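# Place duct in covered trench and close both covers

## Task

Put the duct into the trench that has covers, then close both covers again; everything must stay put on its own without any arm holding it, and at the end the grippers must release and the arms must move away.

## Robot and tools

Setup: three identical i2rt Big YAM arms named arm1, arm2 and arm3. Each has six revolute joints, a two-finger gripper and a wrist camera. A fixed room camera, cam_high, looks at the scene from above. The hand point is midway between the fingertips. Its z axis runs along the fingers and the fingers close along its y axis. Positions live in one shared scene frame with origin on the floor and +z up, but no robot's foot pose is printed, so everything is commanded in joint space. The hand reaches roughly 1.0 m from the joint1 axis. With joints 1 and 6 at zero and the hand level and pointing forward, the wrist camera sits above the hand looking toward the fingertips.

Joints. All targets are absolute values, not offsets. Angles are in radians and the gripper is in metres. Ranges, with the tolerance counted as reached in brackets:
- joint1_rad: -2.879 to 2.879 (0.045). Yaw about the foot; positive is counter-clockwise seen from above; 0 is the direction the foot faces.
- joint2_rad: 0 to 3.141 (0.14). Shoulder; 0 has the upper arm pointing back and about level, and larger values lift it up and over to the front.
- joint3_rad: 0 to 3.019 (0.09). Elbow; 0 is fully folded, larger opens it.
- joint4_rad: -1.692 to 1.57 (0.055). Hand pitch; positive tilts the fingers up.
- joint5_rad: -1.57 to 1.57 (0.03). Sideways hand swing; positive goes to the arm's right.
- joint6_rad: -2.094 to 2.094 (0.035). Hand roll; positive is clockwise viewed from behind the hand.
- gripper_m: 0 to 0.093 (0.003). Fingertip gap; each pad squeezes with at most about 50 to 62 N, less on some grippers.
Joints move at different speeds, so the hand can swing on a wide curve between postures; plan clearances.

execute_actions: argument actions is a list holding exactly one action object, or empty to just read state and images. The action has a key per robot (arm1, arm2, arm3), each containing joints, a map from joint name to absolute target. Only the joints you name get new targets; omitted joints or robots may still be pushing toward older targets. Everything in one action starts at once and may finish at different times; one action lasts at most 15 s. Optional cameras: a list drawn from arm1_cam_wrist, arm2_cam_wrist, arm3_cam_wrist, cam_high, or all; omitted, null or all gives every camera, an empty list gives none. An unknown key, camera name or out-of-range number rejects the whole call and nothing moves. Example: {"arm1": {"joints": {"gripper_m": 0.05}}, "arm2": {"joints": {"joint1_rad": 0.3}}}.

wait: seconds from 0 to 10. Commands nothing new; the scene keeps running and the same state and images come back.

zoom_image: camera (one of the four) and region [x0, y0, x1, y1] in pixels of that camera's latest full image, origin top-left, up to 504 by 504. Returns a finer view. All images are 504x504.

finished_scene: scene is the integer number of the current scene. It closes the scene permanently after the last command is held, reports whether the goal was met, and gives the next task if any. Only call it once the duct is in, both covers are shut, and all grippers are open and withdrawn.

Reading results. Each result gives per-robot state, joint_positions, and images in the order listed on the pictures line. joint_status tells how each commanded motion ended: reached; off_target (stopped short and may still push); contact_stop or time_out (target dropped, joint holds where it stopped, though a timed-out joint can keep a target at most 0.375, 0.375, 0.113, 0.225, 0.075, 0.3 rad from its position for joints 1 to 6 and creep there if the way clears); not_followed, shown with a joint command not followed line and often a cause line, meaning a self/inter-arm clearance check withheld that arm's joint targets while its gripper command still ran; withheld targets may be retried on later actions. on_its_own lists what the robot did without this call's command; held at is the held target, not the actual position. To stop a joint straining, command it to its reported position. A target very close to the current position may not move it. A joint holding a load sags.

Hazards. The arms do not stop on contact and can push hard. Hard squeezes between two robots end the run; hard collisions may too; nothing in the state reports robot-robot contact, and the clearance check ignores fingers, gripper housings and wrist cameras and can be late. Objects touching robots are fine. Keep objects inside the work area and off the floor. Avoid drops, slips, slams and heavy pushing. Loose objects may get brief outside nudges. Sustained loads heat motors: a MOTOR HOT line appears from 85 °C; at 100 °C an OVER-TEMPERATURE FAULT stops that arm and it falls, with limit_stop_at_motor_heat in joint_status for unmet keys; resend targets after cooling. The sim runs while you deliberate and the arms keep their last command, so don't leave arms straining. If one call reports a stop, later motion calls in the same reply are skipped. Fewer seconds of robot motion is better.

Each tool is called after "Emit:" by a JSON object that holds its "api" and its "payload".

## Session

Emit:
{"api": "execute_actions", "payload": {"actions": []}}

Scene clock: 0.00 s.
arm1.joint_positions: joint1_rad=-0.347 joint2_rad=+0.473 joint3_rad=+1.352 joint4_rad=-1.465 joint5_rad=-0.203 joint6_rad=-0.301 gripper_m=+0.094
arm1.joint_status: not commanded
arm1.hand: x=-0.8041 y=-0.0976 z=+1.5080 quat_wxyz=(-0.471, +0.021, -0.879, +0.065) (m; scene frame)
arm2.joint_positions: joint1_rad=-0.024 joint2_rad=+0.597 joint3_rad=+1.375 joint4_rad=-1.207 joint5_rad=-0.271 joint6_rad=-0.061 gripper_m=+0.095
arm2.joint_status: not commanded
arm2.hand: x=-0.0171 y=-0.3109 z=+1.3151 quat_wxyz=(-0.311, +0.659, -0.519, -0.448) (m; scene frame)
arm3.joint_positions: joint1_rad=+0.047 joint2_rad=+0.514 joint3_rad=+1.322 joint4_rad=-1.334 joint5_rad=-0.286 joint6_rad=+0.121 gripper_m=+0.095
arm3.joint_status: not commanded
arm3.hand: x=+0.7790 y=-0.1626 z=+1.4876 quat_wxyz=(-0.171, -0.859, -0.051, +0.481) (m; scene frame)
pictures: arm1_cam_wrist, arm2_cam_wrist, arm3_cam_wrist, cam_high
Images, in order (width x height): arm1_cam_wrist 504x504, arm2_cam_wrist 504x504, arm3_cam_wrist 504x504, cam_high 504x504.

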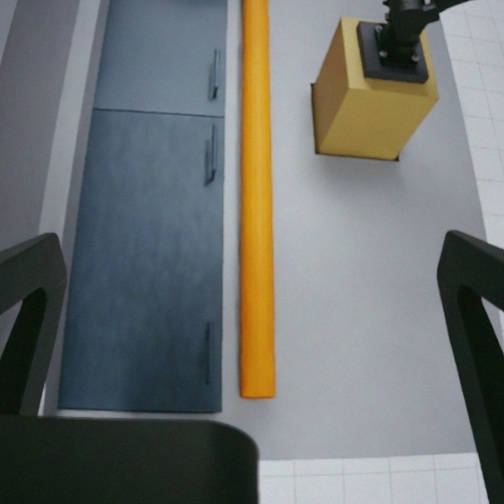

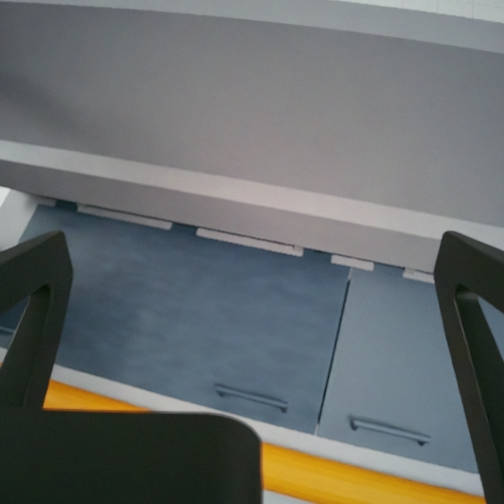

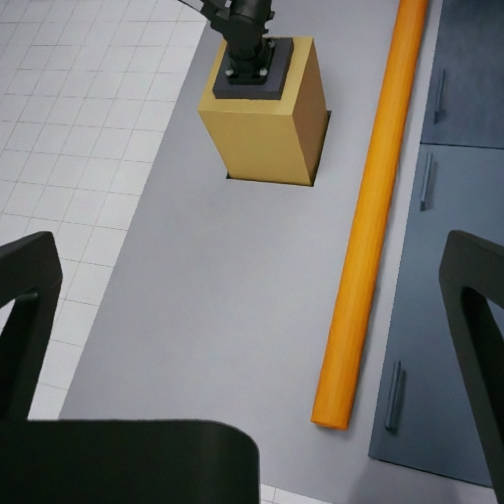

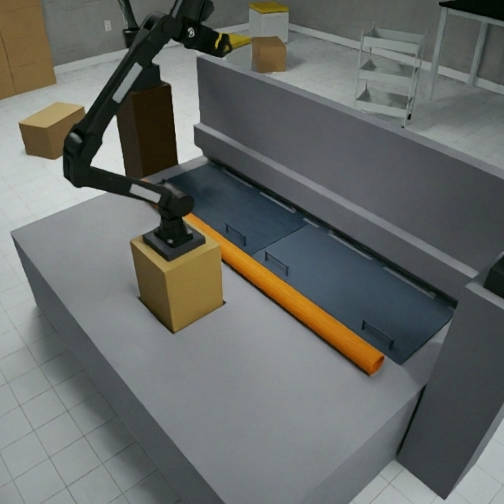

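Emit:
{"api": "execute_actions", "payload": {"actions": [{"arm1":{"joints":{"joint1_rad":-0.26,"joint2_rad":2.66,"joint3_rad":1.09,"joint4_rad":0.01,"joint5_rad":0,"joint6_rad":-0.3}},"arm2":{"joints":{"joint1_rad":0.06,"joint2_rad":1.88,"joint3_rad":0.53,"joint4_rad":-0.21,"joint5_rad":0,"joint6_rad":1.66}},"arm3":{"joints":{"joint1_rad":0.16,"joint2_rad":2.58,"joint3_rad":1.02,"joint4_rad":0,"joint5_rad":0,"joint6_rad":0.2}}}]}}

Scene clock: 6.83 s.
arm1.joint_positions: joint1_rad=-0.270 joint2_rad=+2.656 joint3_rad=+1.086 joint4_rad=+0.001 joint5_rad=-0.002 joint6_rad=-0.301 gripper_m=+0.094
arm1.joint_status: all done
arm1.hand: x=-0.5988 y=-0.1758 z=+0.6020 quat_wxyz=(+0.002, +0.010, -1.000, -0.004) (m; scene frame)
arm2.joint_positions: joint1_rad=+0.056 joint2_rad=+1.869 joint3_rad=+0.527 joint4_rad=-0.219 joint5_rad=-0.005 joint6_rad=+1.651 gripper_m=+0.095
arm2.joint_status: all done
arm2.hand: x=+0.0070 y=-0.2647 z=+0.6019 quat_wxyz=(+0.002, +0.000, -1.000, -0.002) (m; scene frame)
arm3.joint_positions: joint1_rad=+0.155 joint2_rad=+2.581 joint3_rad=+1.017 joint4_rad=-0.010 joint5_rad=-0.002 joint6_rad=+0.192 gripper_m=+0.095
arm3.joint_status: all done
arm3.hand: x=+0.5957 y=-0.1686 z=+0.6021 quat_wxyz=(-0.001, -1.000, +0.005, -0.001) (m; scene frame)
pictures: arm1_cam_wrist, arm2_cam_wrist, arm3_cam_wrist, cam_high
Images, in order (width x height): arm1_cam_wrist 504x504, arm2_cam_wrist 504x504, arm3_cam_wrist 504x504, cam_high 504x504.

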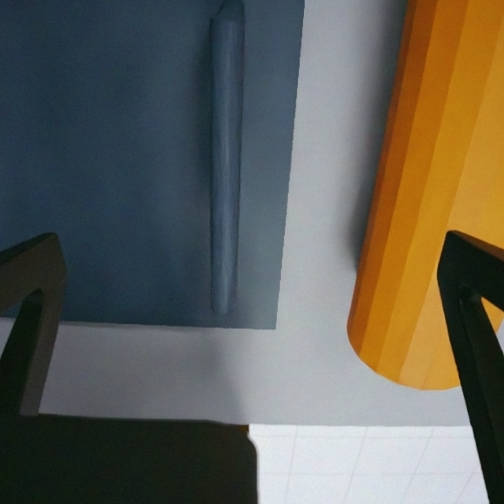

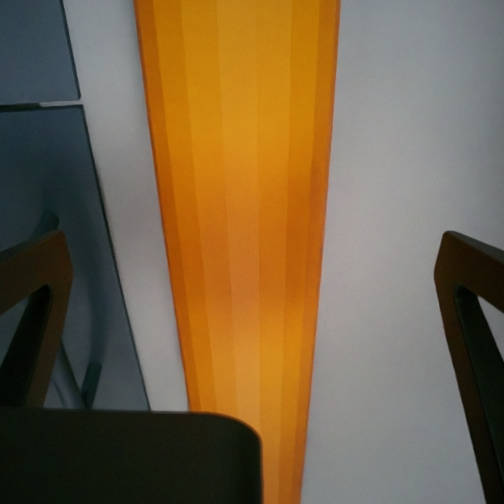

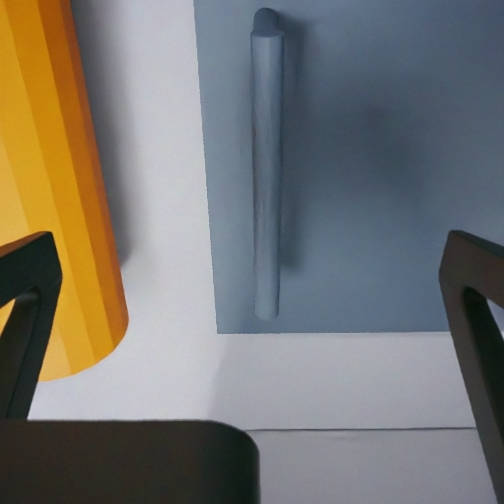

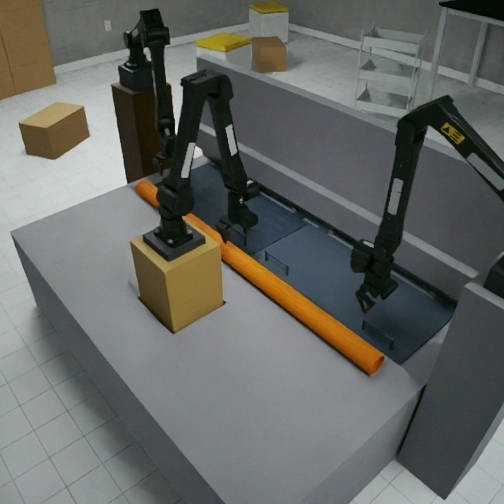

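Emit:
{"api": "execute_actions", "payload": {"actions": [{"arm1":{"joints":{"joint1_rad":-0.225,"joint2_rad":2.95,"joint3_rad":1.315,"joint4_rad":0.07,"joint6_rad":-0.25,"gripper_m":0.045}},"arm2":{"joints":{"joint2_rad":2.175,"joint3_rad":0.59,"joint4_rad":0.025}},"arm3":{"joints":{"joint1_rad":0.142,"joint2_rad":2.875,"joint3_rad":1.225,"joint4_rad":0.075,"joint6_rad":0.17,"gripper_m":0.045}}}], "cameras": ["arm2_cam_wrist"]}}

Emit:
{"api": "execute_actions", "payload": {"actions": [{"arm1":{"joints":{"gripper_m":0}},"arm2":{"joints":{"joint2_rad":2.345,"joint3_rad":0.65,"joint4_rad":0.14}},"arm3":{"joints":{"gripper_m":0}}}]}}

Scene clock: 13.10 s.
arm1.joint_positions: joint1_rad=-0.231 joint2_rad=+2.954 joint3_rad=+1.311 joint4_rad=+0.070 joint5_rad=-0.002 joint6_rad=-0.264 gripper_m=+0.045
arm1.joint_status: all done
arm1.hand: x=-0.6054 y=-0.1584 z=+0.4905 quat_wxyz=(+0.004, +0.010, -1.000, -0.004) (m; scene frame)
arm2.joint_positions: joint1_rad=+0.056 joint2_rad=+2.173 joint3_rad=+0.589 joint4_rad=+0.017 joint5_rad=-0.005 joint6_rad=+1.652 gripper_m=+0.095
arm2.joint_status: all done
arm2.hand: x=+0.0072 y=-0.2641 z=+0.5235 quat_wxyz=(+0.001, +0.000, -1.000, +0.001) (m; scene frame)
arm3.joint_positions: joint1_rad=+0.150 joint2_rad=+2.887 joint3_rad=+1.221 joint4_rad=+0.075 joint5_rad=-0.002 joint6_rad=+0.178 gripper_m=+0.045
arm3.joint_status: all done
arm3.hand: x=+0.6109 y=-0.1639 z=+0.4897 quat_wxyz=(+0.001, -1.000, +0.000, -0.009) (m; scene frame)
pictures: arm2_cam_wrist
Images, in order (width x height): arm2_cam_wrist 504x504.

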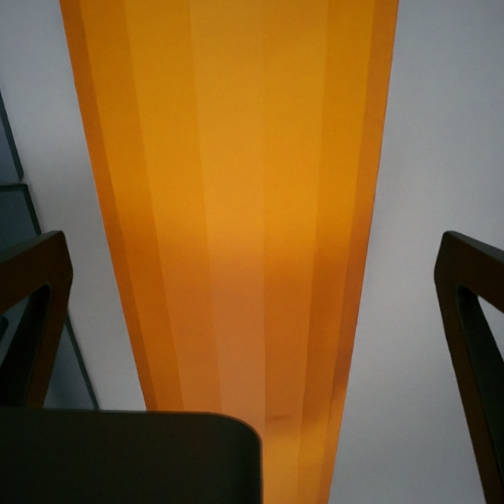

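Scene clock: 14.27 s.
arm1.joint_positions: joint1_rad=-0.241 joint2_rad=+2.954 joint3_rad=+1.314 joint4_rad=+0.071 joint5_rad=+0.015 joint6_rad=-0.237 gripper_m=+0.010
arm1.joint_status: gripper_m off_target (ended at +0.010, target +0.000)
arm1.hand: x=-0.6051 y=-0.1655 z=+0.4904 quat_wxyz=(+0.004, -0.008, -1.000, +0.005) (m; scene frame)
arm2.joint_positions: joint1_rad=+0.057 joint2_rad=+2.353 joint3_rad=+0.646 joint4_rad=+0.132 joint5_rad=-0.005 joint6_rad=+1.655 gripper_m=+0.095
arm2.joint_status: all done
arm2.hand: x=+0.0072 y=-0.2681 z=+0.4743 quat_wxyz=(+0.001, -0.001, -1.000, +0.004) (m; scene frame)
arm3.joint_positions: joint1_rad=+0.150 joint2_rad=+2.887 joint3_rad=+1.221 joint4_rad=+0.075 joint5_rad=+0.002 joint6_rad=+0.172 gripper_m=+0.011
arm3.joint_status: gripper_m off_target (ended at +0.011, target +0.000)
arm3.hand: x=+0.6107 y=-0.1630 z=+0.4897 quat_wxyz=(+0.003, -1.000, -0.002, -0.009) (m; scene frame)
pictures: arm1_cam_wrist, arm2_cam_wrist, arm3_cam_wrist, cam_high
Images, in order (width x height): arm1_cam_wrist 504x504, arm2_cam_wrist 504x504, arm3_cam_wrist 504x504, cam_high 504x504.

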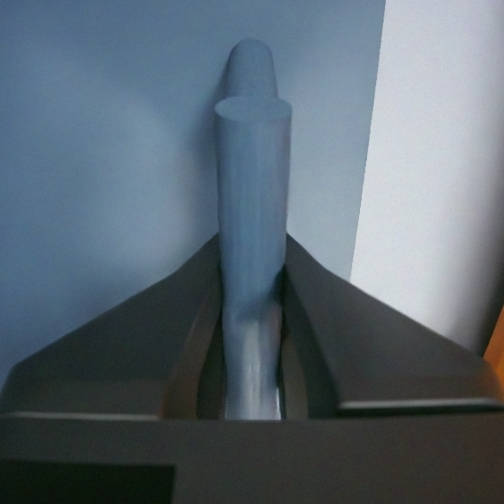

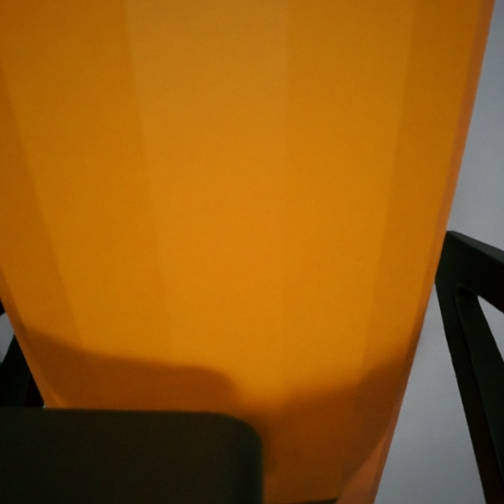

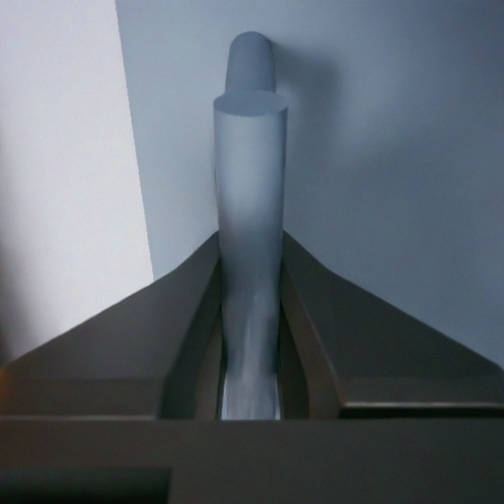

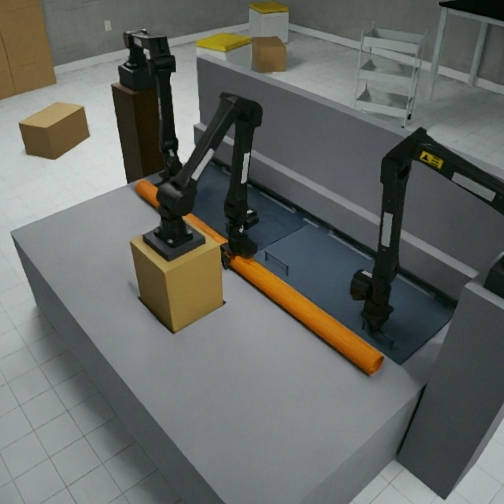

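Emit:
{"api": "execute_actions", "payload": {"actions": [{"arm1":{"joints":{"joint1_rad":-0.15,"joint2_rad":2.63,"joint3_rad":1.07,"joint4_rad":0.04,"joint6_rad":-0.16}},"arm2":{"joints":{"gripper_m":0}},"arm3":{"joints":{"joint1_rad":0.055,"joint2_rad":2.565,"joint3_rad":1.0,"joint4_rad":0.04,"joint6_rad":0.07}}}], "cameras": []}}

Emit:
{"api": "execute_actions", "payload": {"actions": [{"arm1":{"joints":{"joint1_rad":0.04,"joint2_rad":2.33,"joint3_rad":0.885,"joint4_rad":-0.065,"joint6_rad":0.01}},"arm2":{"joints":{"joint2_rad":2.13,"joint3_rad":0.59,"joint4_rad":0.0}},"arm3":{"joints":{"joint1_rad":-0.14,"joint2_rad":2.26,"joint3_rad":0.85,"joint4_rad":-0.105,"joint6_rad":-0.11}}}], "cameras": []}}

Emit:
{"api": "execute_actions", "payload": {"actions": [{"arm1":{"joints":{"joint1_rad":0.34,"joint2_rad":2.14,"joint3_rad":0.85,"joint4_rad":-0.24,"joint6_rad":0.31}},"arm3":{"joints":{"joint1_rad":-0.43,"joint2_rad":2.07,"joint3_rad":0.855,"joint4_rad":-0.32,"joint6_rad":-0.39}}}]}}

Scene clock: 23.07 s.
arm1.joint_positions: joint1_rad=-0.173 joint2_rad=+2.709 joint3_rad=+1.086 joint4_rad=+0.052 joint5_rad=+0.021 joint6_rad=-0.163 gripper_m=+0.010
arm1.joint_status: all done
arm1.hand: x=-0.6056 y=-0.1405 z=+0.5833 quat_wxyz=(+0.005, -0.011, -1.000, +0.007) (m; scene frame)
arm2.joint_positions: joint1_rad=+0.057 joint2_rad=+2.352 joint3_rad=+0.654 joint4_rad=+0.141 joint5_rad=-0.003 joint6_rad=+1.651 gripper_m=+0.074
arm2.joint_status: gripper_m off_target (ended at +0.074, target +0.000)
arm2.hand: x=+0.0070 y=-0.2607 z=+0.4740 quat_wxyz=(+0.001, +0.001, -1.000, -0.004) (m; scene frame)
arm3.joint_positions: joint1_rad=+0.073 joint2_rad=+2.646 joint3_rad=+1.014 joint4_rad=+0.049 joint5_rad=-0.022 joint6_rad=+0.090 gripper_m=+0.011
arm3.joint_status: all done
arm3.hand: x=+0.6105 y=-0.1393 z=+0.5796 quat_wxyz=(-0.010, -1.000, -0.005, -0.006) (m; scene frame)
pictures: none
No camera images: the call's "cameras" was empty. Leave "cameras" out to get every camera's image.

Scene clock: 24.23 s.
arm1.joint_positions: joint1_rad=+0.023 joint2_rad=+2.401 joint3_rad=+0.881 joint4_rad=-0.059 joint5_rad=+0.025 joint6_rad=+0.028 gripper_m=+0.010
arm1.joint_status: all done
arm1.hand: x=-0.6069 y=-0.0691 z=+0.6921 quat_wxyz=(+0.006, -0.008, -1.000, +0.010) (m; scene frame)
arm2.joint_positions: joint1_rad=+0.057 joint2_rad=+2.185 joint3_rad=+0.598 joint4_rad=+0.005 joint5_rad=+0.003 joint6_rad=+1.656 gripper_m=+0.074
arm2.joint_status: all done
arm2.hand: x=+0.0083 y=-0.2651 z=+0.5204 quat_wxyz=(-0.003, -0.002, -1.000, +0.008) (m; scene frame)
arm3.joint_positions: joint1_rad=-0.121 joint2_rad=+2.330 joint3_rad=+0.844 joint4_rad=-0.103 joint5_rad=-0.029 joint6_rad=-0.101 gripper_m=+0.011
arm3.joint_status: all done
arm3.hand: x=+0.6109 y=-0.0706 z=+0.6879 quat_wxyz=(-0.015, -1.000, -0.003, -0.007) (m; scene frame)
pictures: none
No camera images: the call's "cameras" was empty. Leave "cameras" out to get every camera's image.

Scene clock: 25.37 s.
arm1.joint_positions: joint1_rad=+0.313 joint2_rad=+2.183 joint3_rad=+0.840 joint4_rad=-0.239 joint5_rad=+0.038 joint6_rad=+0.319 gripper_m=+0.010
arm1.joint_status: all done
arm1.hand: x=-0.6076 y=+0.0368 z=+0.7676 quat_wxyz=(+0.002, -0.009, -1.000, +0.017) (m; scene frame)
arm2.joint_positions: joint1_rad=+0.057 joint2_rad=+2.185 joint3_rad=+0.598 joint4_rad=+0.005 joint5_rad=+0.003 joint6_rad=+1.656 gripper_m=+0.074
arm2.joint_status: not commanded
arm2.hand: x=+0.0083 y=-0.2651 z=+0.5204 quat_wxyz=(-0.003, -0.002, -1.000, +0.008) (m; scene frame)
arm3.joint_positions: joint1_rad=-0.402 joint2_rad=+2.113 joint3_rad=+0.843 joint4_rad=-0.319 joint5_rad=-0.034 joint6_rad=-0.384 gripper_m=+0.011
arm3.joint_status: all done
arm3.hand: x=+0.6101 y=+0.0360 z=+0.7652 quat_wxyz=(-0.019, -1.000, -0.004, -0.001) (m; scene frame)
pictures: arm1_cam_wrist, arm2_cam_wrist, arm3_cam_wrist, cam_high
Images, in order (width x height): arm1_cam_wrist 504x504, arm2_cam_wrist 504x504, arm3_cam_wrist 504x504, cam_high 504x504.

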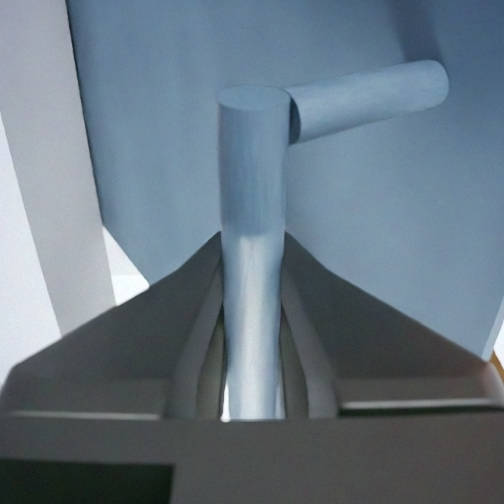

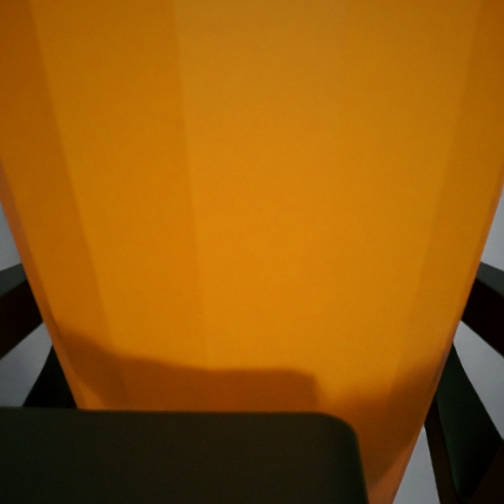

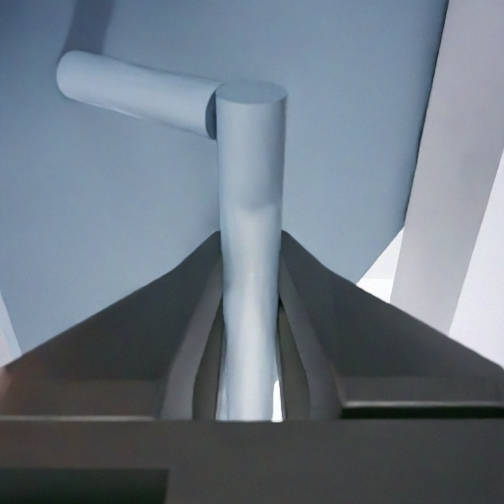

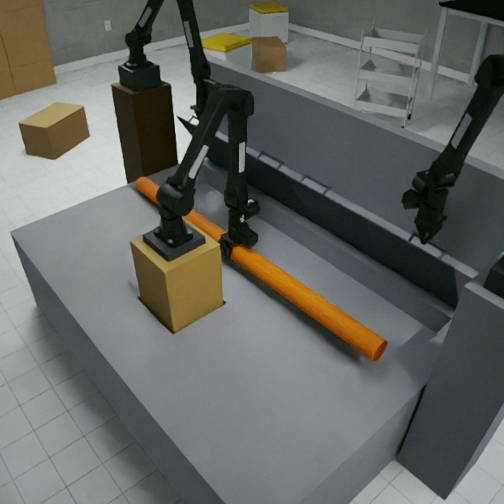

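Emit:
{"api": "execute_actions", "payload": {"actions": [{"arm2":{"joints":{"joint1_rad":0.018,"joint2_rad":2.17,"joint3_rad":0.95,"joint4_rad":0.05,"joint6_rad":1.61}}}], "cameras": ["cam_high"]}}

Emit:
{"api": "execute_actions", "payload": {"actions": [{"arm2":{"joints":{"joint2_rad":2.45,"joint3_rad":1.14,"joint4_rad":0.15}}}], "cameras": ["cam_high"]}}

Emit:
{"api": "zoom_image", "payload": {"camera": "cam_high", "region": [120,100,480,400]}}

Scene clock: 31.23 s.
arm1.joint_positions: joint1_rad=+0.313 joint2_rad=+2.183 joint3_rad=+0.840 joint4_rad=-0.239 joint5_rad=+0.038 joint6_rad=+0.319 gripper_m=+0.010
arm1.joint_status: not commanded
arm1.hand: x=-0.6076 y=+0.0368 z=+0.7676 quat_wxyz=(+0.002, -0.009, -1.000, +0.017) (m; scene frame)
arm2.joint_positions: joint1_rad=+0.022 joint2_rad=+2.233 joint3_rad=+0.924 joint4_rad=+0.030 joint5_rad=+0.003 joint6_rad=+1.612 gripper_m=+0.074
arm2.joint_status: all done
arm2.hand: x=+0.0099 y=-0.0739 z=+0.5292 quat_wxyz=(+0.003, +0.002, -0.990, -0.143) (m; scene frame)
arm3.joint_positions: joint1_rad=-0.402 joint2_rad=+2.113 joint3_rad=+0.843 joint4_rad=-0.319 joint5_rad=-0.034 joint6_rad=-0.384 gripper_m=+0.011
arm3.joint_status: not commanded
arm3.hand: x=+0.6101 y=+0.0360 z=+0.7652 quat_wxyz=(-0.019, -1.000, -0.004, -0.001) (m; scene frame)
pictures: cam_high
Images, in order (width x height): cam_high 504x504.

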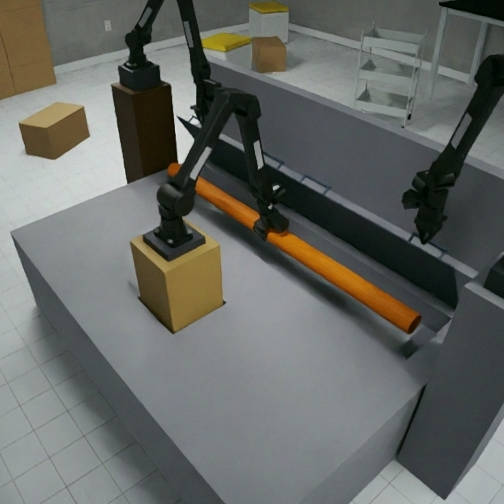

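Scene clock: 32.53 s.
arm1.joint_positions: joint1_rad=+0.313 joint2_rad=+2.183 joint3_rad=+0.840 joint4_rad=-0.239 joint5_rad=+0.038 joint6_rad=+0.319 gripper_m=+0.010
arm1.joint_status: not commanded
arm1.hand: x=-0.6076 y=+0.0368 z=+0.7676 quat_wxyz=(+0.002, -0.009, -1.000, +0.017) (m; scene frame)
arm2.joint_positions: joint1_rad=+0.022 joint2_rad=+2.534 joint3_rad=+1.117 joint4_rad=+0.127 joint5_rad=+0.004 joint6_rad=+1.611 gripper_m=+0.074
arm2.joint_status: all done
arm2.hand: x=+0.0093 y=-0.0531 z=+0.4239 quat_wxyz=(+0.003, +0.003, -0.990, -0.139) (m; scene frame)
arm3.joint_positions: joint1_rad=-0.402 joint2_rad=+2.113 joint3_rad=+0.843 joint4_rad=-0.319 joint5_rad=-0.034 joint6_rad=-0.384 gripper_m=+0.011
arm3.joint_status: not commanded
arm3.hand: x=+0.6101 y=+0.0360 z=+0.7652 quat_wxyz=(-0.019, -1.000, -0.004, -0.001) (m; scene frame)
pictures: cam_high
Images, in order (width x height): cam_high 504x504.

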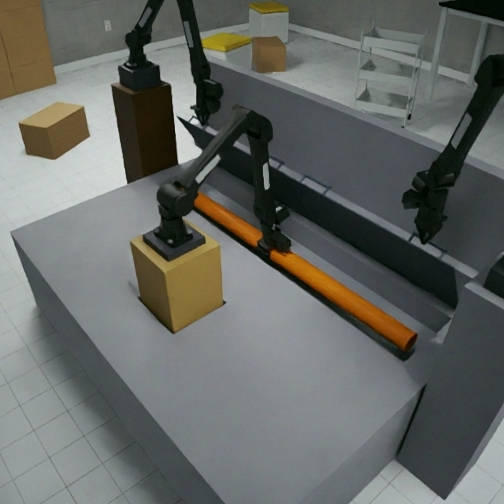

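Region (120, 100, 480, 400) of cam_high's 504x504 image, scaled by 1.400, with more detail than that image has.

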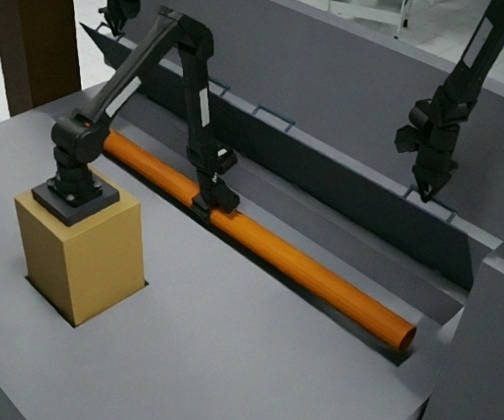

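Emit:
{"api": "execute_actions", "payload": {"actions": [{"arm2":{"joints":{"joint2_rad":2.63,"joint3_rad":1.28}}}], "cameras": ["cam_high"]}}

Emit:
{"api": "execute_actions", "payload": {"actions": [{"arm2":{"joints":{"joint2_rad":2.675,"joint3_rad":1.26,"joint4_rad":0.13,"gripper_m":0.093}}}], "cameras": ["arm2_cam_wrist"]}}

Emit:
{"api": "execute_actions", "payload": {"actions": [{"arm2":{"joints":{"joint2_rad":2.371,"joint3_rad":1.02,"joint4_rad":0.1}}}], "cameras": ["arm2_cam_wrist"]}}

Emit:
{"api": "execute_actions", "payload": {"actions": [{"arm2":{"joints":{"joint2_rad":1.7,"joint3_rad":0.42,"joint4_rad":-0.3}}}], "cameras": ["cam_high"]}}

Scene clock: 38.30 s.
arm1.joint_positions: joint1_rad=+0.313 joint2_rad=+2.183 joint3_rad=+0.840 joint4_rad=-0.239 joint5_rad=+0.038 joint6_rad=+0.319 gripper_m=+0.010
arm1.joint_status: not commanded
arm1.hand: x=-0.6076 y=+0.0368 z=+0.7676 quat_wxyz=(+0.002, -0.009, -1.000, +0.017) (m; scene frame)
arm2.joint_positions: joint1_rad=+0.022 joint2_rad=+2.679 joint3_rad=+1.270 joint4_rad=+0.135 joint5_rad=+0.001 joint6_rad=+1.605 gripper_m=+0.074
arm2.joint_status: all done
arm2.hand: x=+0.0077 y=-0.0278 z=+0.3729 quat_wxyz=(+0.004, +0.006, -0.989, -0.146) (m; scene frame)
arm3.joint_positions: joint1_rad=-0.402 joint2_rad=+2.113 joint3_rad=+0.843 joint4_rad=-0.319 joint5_rad=-0.034 joint6_rad=-0.384 gripper_m=+0.011
arm3.joint_status: not commanded
arm3.hand: x=+0.6101 y=+0.0360 z=+0.7652 quat_wxyz=(-0.019, -1.000, -0.004, -0.001) (m; scene frame)
pictures: cam_high
Images, in order (width x height): cam_high 504x504.

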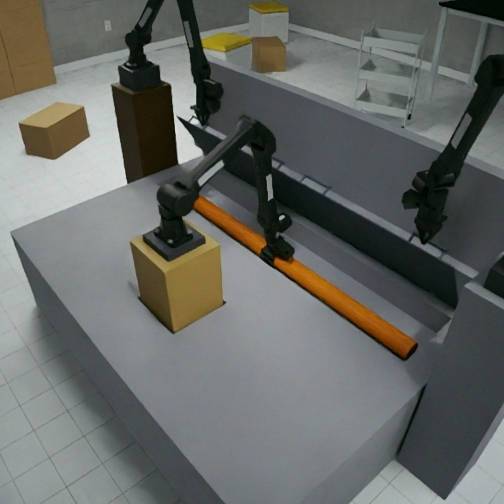

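Scene clock: 39.00 s.
arm1.joint_positions: joint1_rad=+0.313 joint2_rad=+2.183 joint3_rad=+0.840 joint4_rad=-0.239 joint5_rad=+0.038 joint6_rad=+0.319 gripper_m=+0.010
arm1.joint_status: not commanded
arm1.hand: x=-0.6076 y=+0.0368 z=+0.7676 quat_wxyz=(+0.002, -0.009, -1.000, +0.017) (m; scene frame)
arm2.joint_positions: joint1_rad=+0.022 joint2_rad=+2.678 joint3_rad=+1.265 joint4_rad=+0.134 joint5_rad=+0.001 joint6_rad=+1.606 gripper_m=+0.093
arm2.joint_status: all done
arm2.hand: x=+0.0078 y=-0.0302 z=+0.3728 quat_wxyz=(+0.004, +0.005, -0.990, -0.144) (m; scene frame)
arm3.joint_positions: joint1_rad=-0.402 joint2_rad=+2.113 joint3_rad=+0.843 joint4_rad=-0.319 joint5_rad=-0.034 joint6_rad=-0.384 gripper_m=+0.011
arm3.joint_status: not commanded
arm3.hand: x=+0.6101 y=+0.0360 z=+0.7652 quat_wxyz=(-0.019, -1.000, -0.004, -0.001) (m; scene frame)
pictures: arm2_cam_wrist
Images, in order (width x height): arm2_cam_wrist 504x504.

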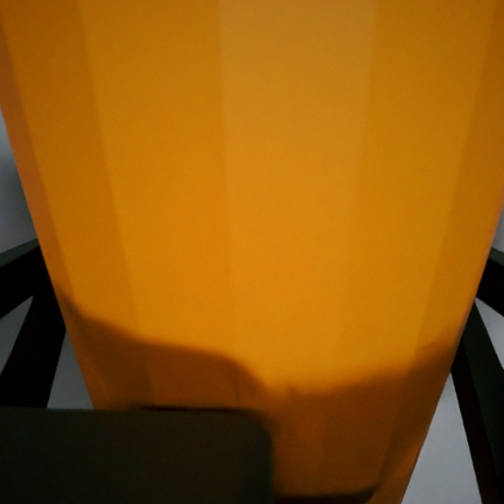

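Scene clock: 40.13 s.
arm1.joint_positions: joint1_rad=+0.313 joint2_rad=+2.183 joint3_rad=+0.840 joint4_rad=-0.239 joint5_rad=+0.038 joint6_rad=+0.319 gripper_m=+0.010
arm1.joint_status: not commanded
arm1.hand: x=-0.6076 y=+0.0368 z=+0.7676 quat_wxyz=(+0.002, -0.009, -1.000, +0.017) (m; scene frame)
arm2.joint_positions: joint1_rad=+0.022 joint2_rad=+2.360 joint3_rad=+1.022 joint4_rad=+0.105 joint5_rad=+0.001 joint6_rad=+1.605 gripper_m=+0.093
arm2.joint_status: all done
arm2.hand: x=+0.0081 y=-0.0433 z=+0.4918 quat_wxyz=(+0.005, +0.006, -0.986, -0.166) (m; scene frame)
arm3.joint_positions: joint1_rad=-0.402 joint2_rad=+2.113 joint3_rad=+0.843 joint4_rad=-0.319 joint5_rad=-0.034 joint6_rad=-0.384 gripper_m=+0.011
arm3.joint_status: not commanded
arm3.hand: x=+0.6101 y=+0.0360 z=+0.7652 quat_wxyz=(-0.019, -1.000, -0.004, -0.001) (m; scene frame)
pictures: arm2_cam_wrist
Images, in order (width x height): arm2_cam_wrist 504x504.

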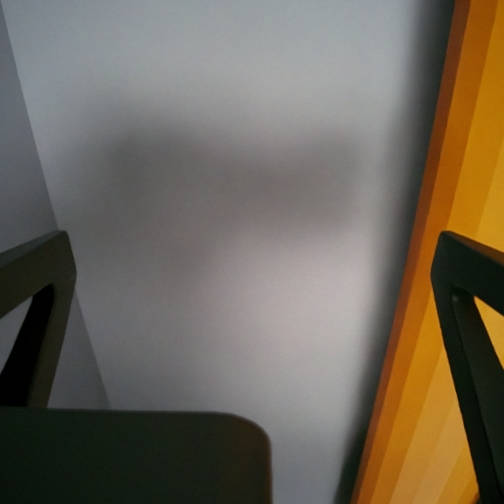

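Scene clock: 41.47 s.
arm1.joint_positions: joint1_rad=+0.313 joint2_rad=+2.183 joint3_rad=+0.840 joint4_rad=-0.239 joint5_rad=+0.038 joint6_rad=+0.319 gripper_m=+0.010
arm1.joint_status: not commanded
arm1.hand: x=-0.6076 y=+0.0368 z=+0.7676 quat_wxyz=(+0.002, -0.009, -1.000, +0.017) (m; scene frame)
arm2.joint_positions: joint1_rad=+0.022 joint2_rad=+1.714 joint3_rad=+0.419 joint4_rad=-0.296 joint5_rad=+0.001 joint6_rad=+1.605 gripper_m=+0.093
arm2.joint_status: all done
arm2.hand: x=+0.0198 y=-0.3083 z=+0.6299 quat_wxyz=(-0.002, +0.006, -1.000, +0.012) (m; scene frame)
arm3.joint_positions: joint1_rad=-0.402 joint2_rad=+2.113 joint3_rad=+0.843 joint4_rad=-0.319 joint5_rad=-0.034 joint6_rad=-0.384 gripper_m=+0.011
arm3.joint_status: not commanded
arm3.hand: x=+0.6101 y=+0.0360 z=+0.7652 quat_wxyz=(-0.019, -1.000, -0.004, -0.001) (m; scene frame)
pictures: cam_high
Images, in order (width x height): cam_high 504x504.

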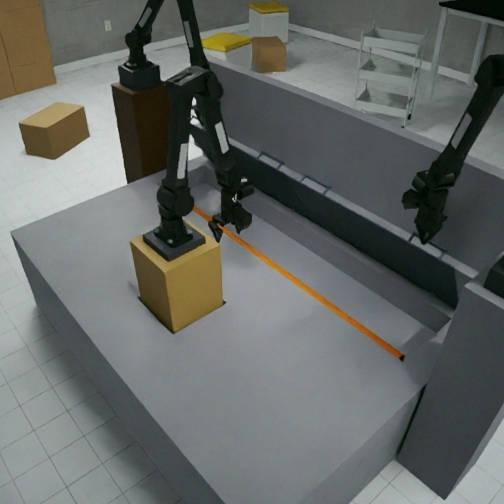

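Emit:
{"api": "execute_actions", "payload": {"actions": [{"arm1":{"joints":{"joint1_rad":0.02,"joint2_rad":2.33,"joint3_rad":0.892,"joint4_rad":-0.065,"joint6_rad":0.0}},"arm3":{"joints":{"joint1_rad":-0.11,"joint2_rad":2.26,"joint3_rad":0.855,"joint4_rad":-0.105,"joint6_rad":-0.08}}}], "cameras": []}}

Emit:
{"api": "execute_actions", "payload": {"actions": [{"arm1":{"joints":{"joint1_rad":-0.21,"joint2_rad":2.72,"joint3_rad":1.18,"joint4_rad":0.06,"joint6_rad":-0.23}},"arm3":{"joints":{"joint1_rad":0.115,"joint2_rad":2.65,"joint3_rad":1.095,"joint4_rad":0.06,"joint6_rad":0.14}}}], "cameras": []}}

Emit:
{"api": "execute_actions", "payload": {"actions": [{"arm1":{"joints":{"joint1_rad":-0.245,"joint2_rad":2.855,"joint3_rad":1.295,"joint6_rad":-0.26}},"arm3":{"joints":{"joint1_rad":0.146,"joint2_rad":2.79,"joint3_rad":1.205,"joint6_rad":0.17}}}], "cameras": []}}

Emit:
{"api": "execute_actions", "payload": {"actions": [{"arm1":{"joints":{"joint2_rad":2.93}},"arm3":{"joints":{"joint2_rad":2.865}}}], "cameras": []}}

Emit:
{"api": "execute_actions", "payload": {"actions": [{"arm1":{"joints":{"gripper_m":0.06}},"arm3":{"joints":{"gripper_m":0.06}}}], "cameras": []}}

Emit:
{"api": "execute_actions", "payload": {"actions": [{"arm1":{"joints":{"joint2_rad":1.8,"joint3_rad":0.9,"joint4_rad":-0.6}},"arm2":{"joints":{"joint2_rad":1.0,"joint3_rad":0.6,"joint4_rad":-0.9}},"arm3":{"joints":{"joint2_rad":1.8,"joint3_rad":0.9,"joint4_rad":-0.6}}}]}}

Scene clock: 51.77 s.
arm1.joint_positions: joint1_rad=-0.001 joint2_rad=+2.415 joint3_rad=+0.891 joint4_rad=-0.062 joint5_rad=+0.009 joint6_rad=+0.014 gripper_m=+0.010
arm1.joint_status: all done
arm1.hand: x=-0.6075 y=-0.0751 z=+0.6874 quat_wxyz=(+0.010, -0.014, -1.000, +0.002) (m; scene frame)
arm2.joint_positions: joint1_rad=+0.022 joint2_rad=+1.714 joint3_rad=+0.419 joint4_rad=-0.296 joint5_rad=+0.001 joint6_rad=+1.605 gripper_m=+0.093
arm2.joint_status: not commanded
arm2.hand: x=+0.0198 y=-0.3083 z=+0.6299 quat_wxyz=(-0.002, +0.006, -1.000, +0.012) (m; scene frame)
arm3.joint_positions: joint1_rad=-0.091 joint2_rad=+2.348 joint3_rad=+0.852 joint4_rad=-0.097 joint5_rad=-0.006 joint6_rad=-0.079 gripper_m=+0.011
arm3.joint_status: all done
arm3.hand: x=+0.6115 y=-0.0773 z=+0.6818 quat_wxyz=(-0.003, -1.000, -0.007, -0.010) (m; scene frame)
pictures: none
No camera images: the call's "cameras" was empty. Leave "cameras" out to get every camera's image.

Scene clock: 52.87 s.
arm1.joint_positions: joint1_rad=-0.222 joint2_rad=+2.814 joint3_rad=+1.185 joint4_rad=+0.053 joint5_rad=+0.005 joint6_rad=-0.209 gripper_m=+0.010
arm1.joint_status: all done
arm1.hand: x=-0.6040 y=-0.1566 z=+0.5439 quat_wxyz=(+0.005, -0.013, -1.000, -0.001) (m; scene frame)
arm2.joint_positions: joint1_rad=+0.022 joint2_rad=+1.714 joint3_rad=+0.419 joint4_rad=-0.296 joint5_rad=+0.001 joint6_rad=+1.605 gripper_m=+0.093
arm2.joint_status: not commanded
arm2.hand: x=+0.0198 y=-0.3083 z=+0.6299 quat_wxyz=(-0.002, +0.006, -1.000, +0.012) (m; scene frame)
arm3.joint_positions: joint1_rad=+0.123 joint2_rad=+2.742 joint3_rad=+1.098 joint4_rad=+0.054 joint5_rad=+0.002 joint6_rad=+0.138 gripper_m=+0.011
arm3.joint_status: all done
arm3.hand: x=+0.6088 y=-0.1537 z=+0.5442 quat_wxyz=(+0.002, -1.000, -0.006, -0.008) (m; scene frame)
pictures: none
No camera images: the call's "cameras" was empty. Leave "cameras" out to get every camera's image.

Scene clock: 53.70 s.
arm1.joint_positions: joint1_rad=-0.247 joint2_rad=+2.930 joint3_rad=+1.300 joint4_rad=+0.054 joint5_rad=+0.002 joint6_rad=-0.235 gripper_m=+0.010
arm1.joint_status: all done
arm1.hand: x=-0.6029 y=-0.1658 z=+0.4995 quat_wxyz=(+0.005, -0.012, -1.000, -0.003) (m; scene frame)
arm2.joint_positions: joint1_rad=+0.022 joint2_rad=+1.714 joint3_rad=+0.419 joint4_rad=-0.296 joint5_rad=+0.001 joint6_rad=+1.605 gripper_m=+0.093
arm2.joint_status: not commanded
arm2.hand: x=+0.0198 y=-0.3083 z=+0.6299 quat_wxyz=(-0.002, +0.006, -1.000, +0.012) (m; scene frame)
arm3.joint_positions: joint1_rad=+0.147 joint2_rad=+2.865 joint3_rad=+1.209 joint4_rad=+0.058 joint5_rad=+0.000 joint6_rad=+0.164 gripper_m=+0.011
arm3.joint_status: all done
arm3.hand: x=+0.6091 y=-0.1627 z=+0.4979 quat_wxyz=(+0.003, -1.000, -0.005, -0.012) (m; scene frame)
pictures: none
No camera images: the call's "cameras" was empty. Leave "cameras" out to get every camera's image.

Scene clock: 54.30 s.
arm1.joint_positions: joint1_rad=-0.247 joint2_rad=+2.931 joint3_rad=+1.300 joint4_rad=+0.054 joint5_rad=+0.002 joint6_rad=-0.235 gripper_m=+0.010
arm1.joint_status: all done
arm1.hand: x=-0.6040 y=-0.1655 z=+0.4988 quat_wxyz=(+0.006, -0.012, -1.000, -0.003) (m; scene frame)
arm2.joint_positions: joint1_rad=+0.022 joint2_rad=+1.714 joint3_rad=+0.419 joint4_rad=-0.296 joint5_rad=+0.001 joint6_rad=+1.605 gripper_m=+0.093
arm2.joint_status: not commanded
arm2.hand: x=+0.0198 y=-0.3083 z=+0.6299 quat_wxyz=(-0.002, +0.006, -1.000, +0.012) (m; scene frame)
arm3.joint_positions: joint1_rad=+0.147 joint2_rad=+2.867 joint3_rad=+1.209 joint4_rad=+0.058 joint5_rad=+0.000 joint6_rad=+0.164 gripper_m=+0.011
arm3.joint_status: all done
arm3.hand: x=+0.6102 y=-0.1625 z=+0.4972 quat_wxyz=(+0.003, -1.000, -0.005, -0.013) (m; scene frame)
pictures: none
No camera images: the call's "cameras" was empty. Leave "cameras" out to get every camera's image.

Scene clock: 54.93 s.
arm1.joint_positions: joint1_rad=-0.247 joint2_rad=+2.931 joint3_rad=+1.299 joint4_rad=+0.054 joint5_rad=+0.002 joint6_rad=-0.246 gripper_m=+0.060
arm1.joint_status: all done
arm1.hand: x=-0.6045 y=-0.1654 z=+0.4990 quat_wxyz=(+0.007, -0.006, -1.000, -0.003) (m; scene frame)
arm2.joint_positions: joint1_rad=+0.022 joint2_rad=+1.714 joint3_rad=+0.419 joint4_rad=-0.296 joint5_rad=+0.001 joint6_rad=+1.605 gripper_m=+0.093
arm2.joint_status: not commanded
arm2.hand: x=+0.0198 y=-0.3083 z=+0.6299 quat_wxyz=(-0.002, +0.006, -1.000, +0.012) (m; scene frame)
arm3.joint_positions: joint1_rad=+0.147 joint2_rad=+2.867 joint3_rad=+1.209 joint4_rad=+0.058 joint5_rad=+0.000 joint6_rad=+0.164 gripper_m=+0.060
arm3.joint_status: all done
arm3.hand: x=+0.6104 y=-0.1624 z=+0.4972 quat_wxyz=(+0.003, -1.000, -0.005, -0.013) (m; scene frame)
pictures: none
No camera images: the call's "cameras" was empty. Leave "cameras" out to get every camera's image.

Scene clock: 56.53 s.
arm1.joint_positions: joint1_rad=-0.247 joint2_rad=+1.795 joint3_rad=+0.904 joint4_rad=-0.591 joint5_rad=+0.002 joint6_rad=-0.246 gripper_m=+0.060
arm1.joint_status: all done
arm1.hand: x=-0.5510 y=-0.1814 z=+0.9251 quat_wxyz=(-0.040, -0.006, -0.999, +0.009) (m; scene frame)
arm2.joint_positions: joint1_rad=+0.022 joint2_rad=+1.005 joint3_rad=+0.592 joint4_rad=-0.893 joint5_rad=+0.001 joint6_rad=+1.605 gripper_m=+0.093
arm2.joint_status: all done
arm2.hand: x=+0.0171 y=-0.2595 z=+0.8435 quat_wxyz=(+0.004, +0.006, -0.991, -0.130) (m; scene frame)
arm3.joint_positions: joint1_rad=+0.147 joint2_rad=+1.807 joint3_rad=+0.902 joint4_rad=-0.592 joint5_rad=+0.000 joint6_rad=+0.164 gripper_m=+0.060
arm3.joint_status: all done
arm3.hand: x=+0.5461 y=-0.1740 z=+0.8929 quat_wxyz=(-0.006, -0.999, -0.005, +0.037) (m; scene frame)
pictures: arm1_cam_wrist, arm2_cam_wrist, arm3_cam_wrist, cam_high
Images, in order (width x height): arm1_cam_wrist 504x504, arm2_cam_wrist 504x504, arm3_cam_wrist 504x504, cam_high 504x504.

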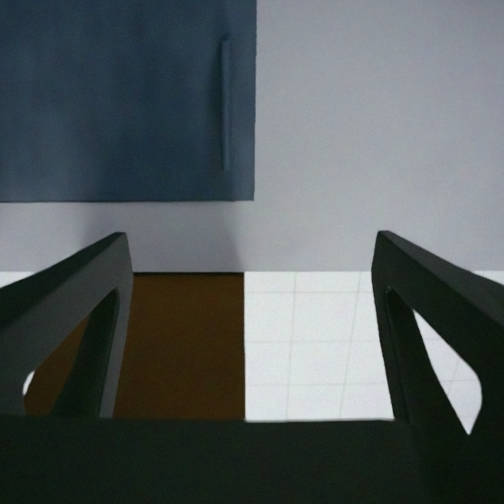

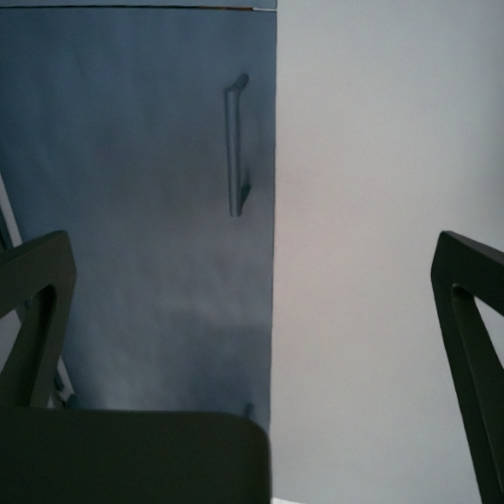

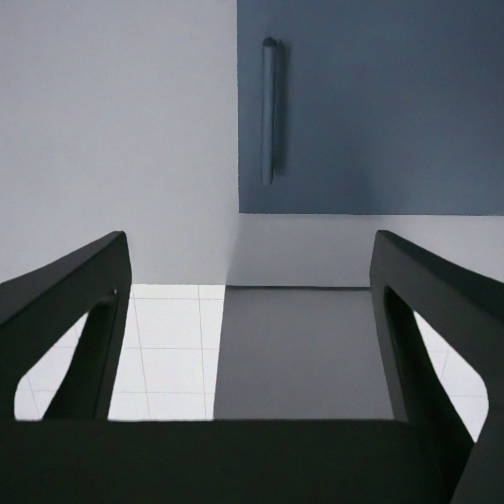

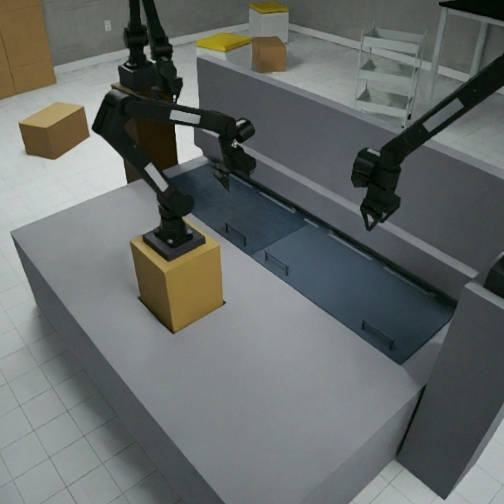

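Emit:
{"api": "finished_scene", "payload": {"scene": 2}}

The scene is finished: the task was done.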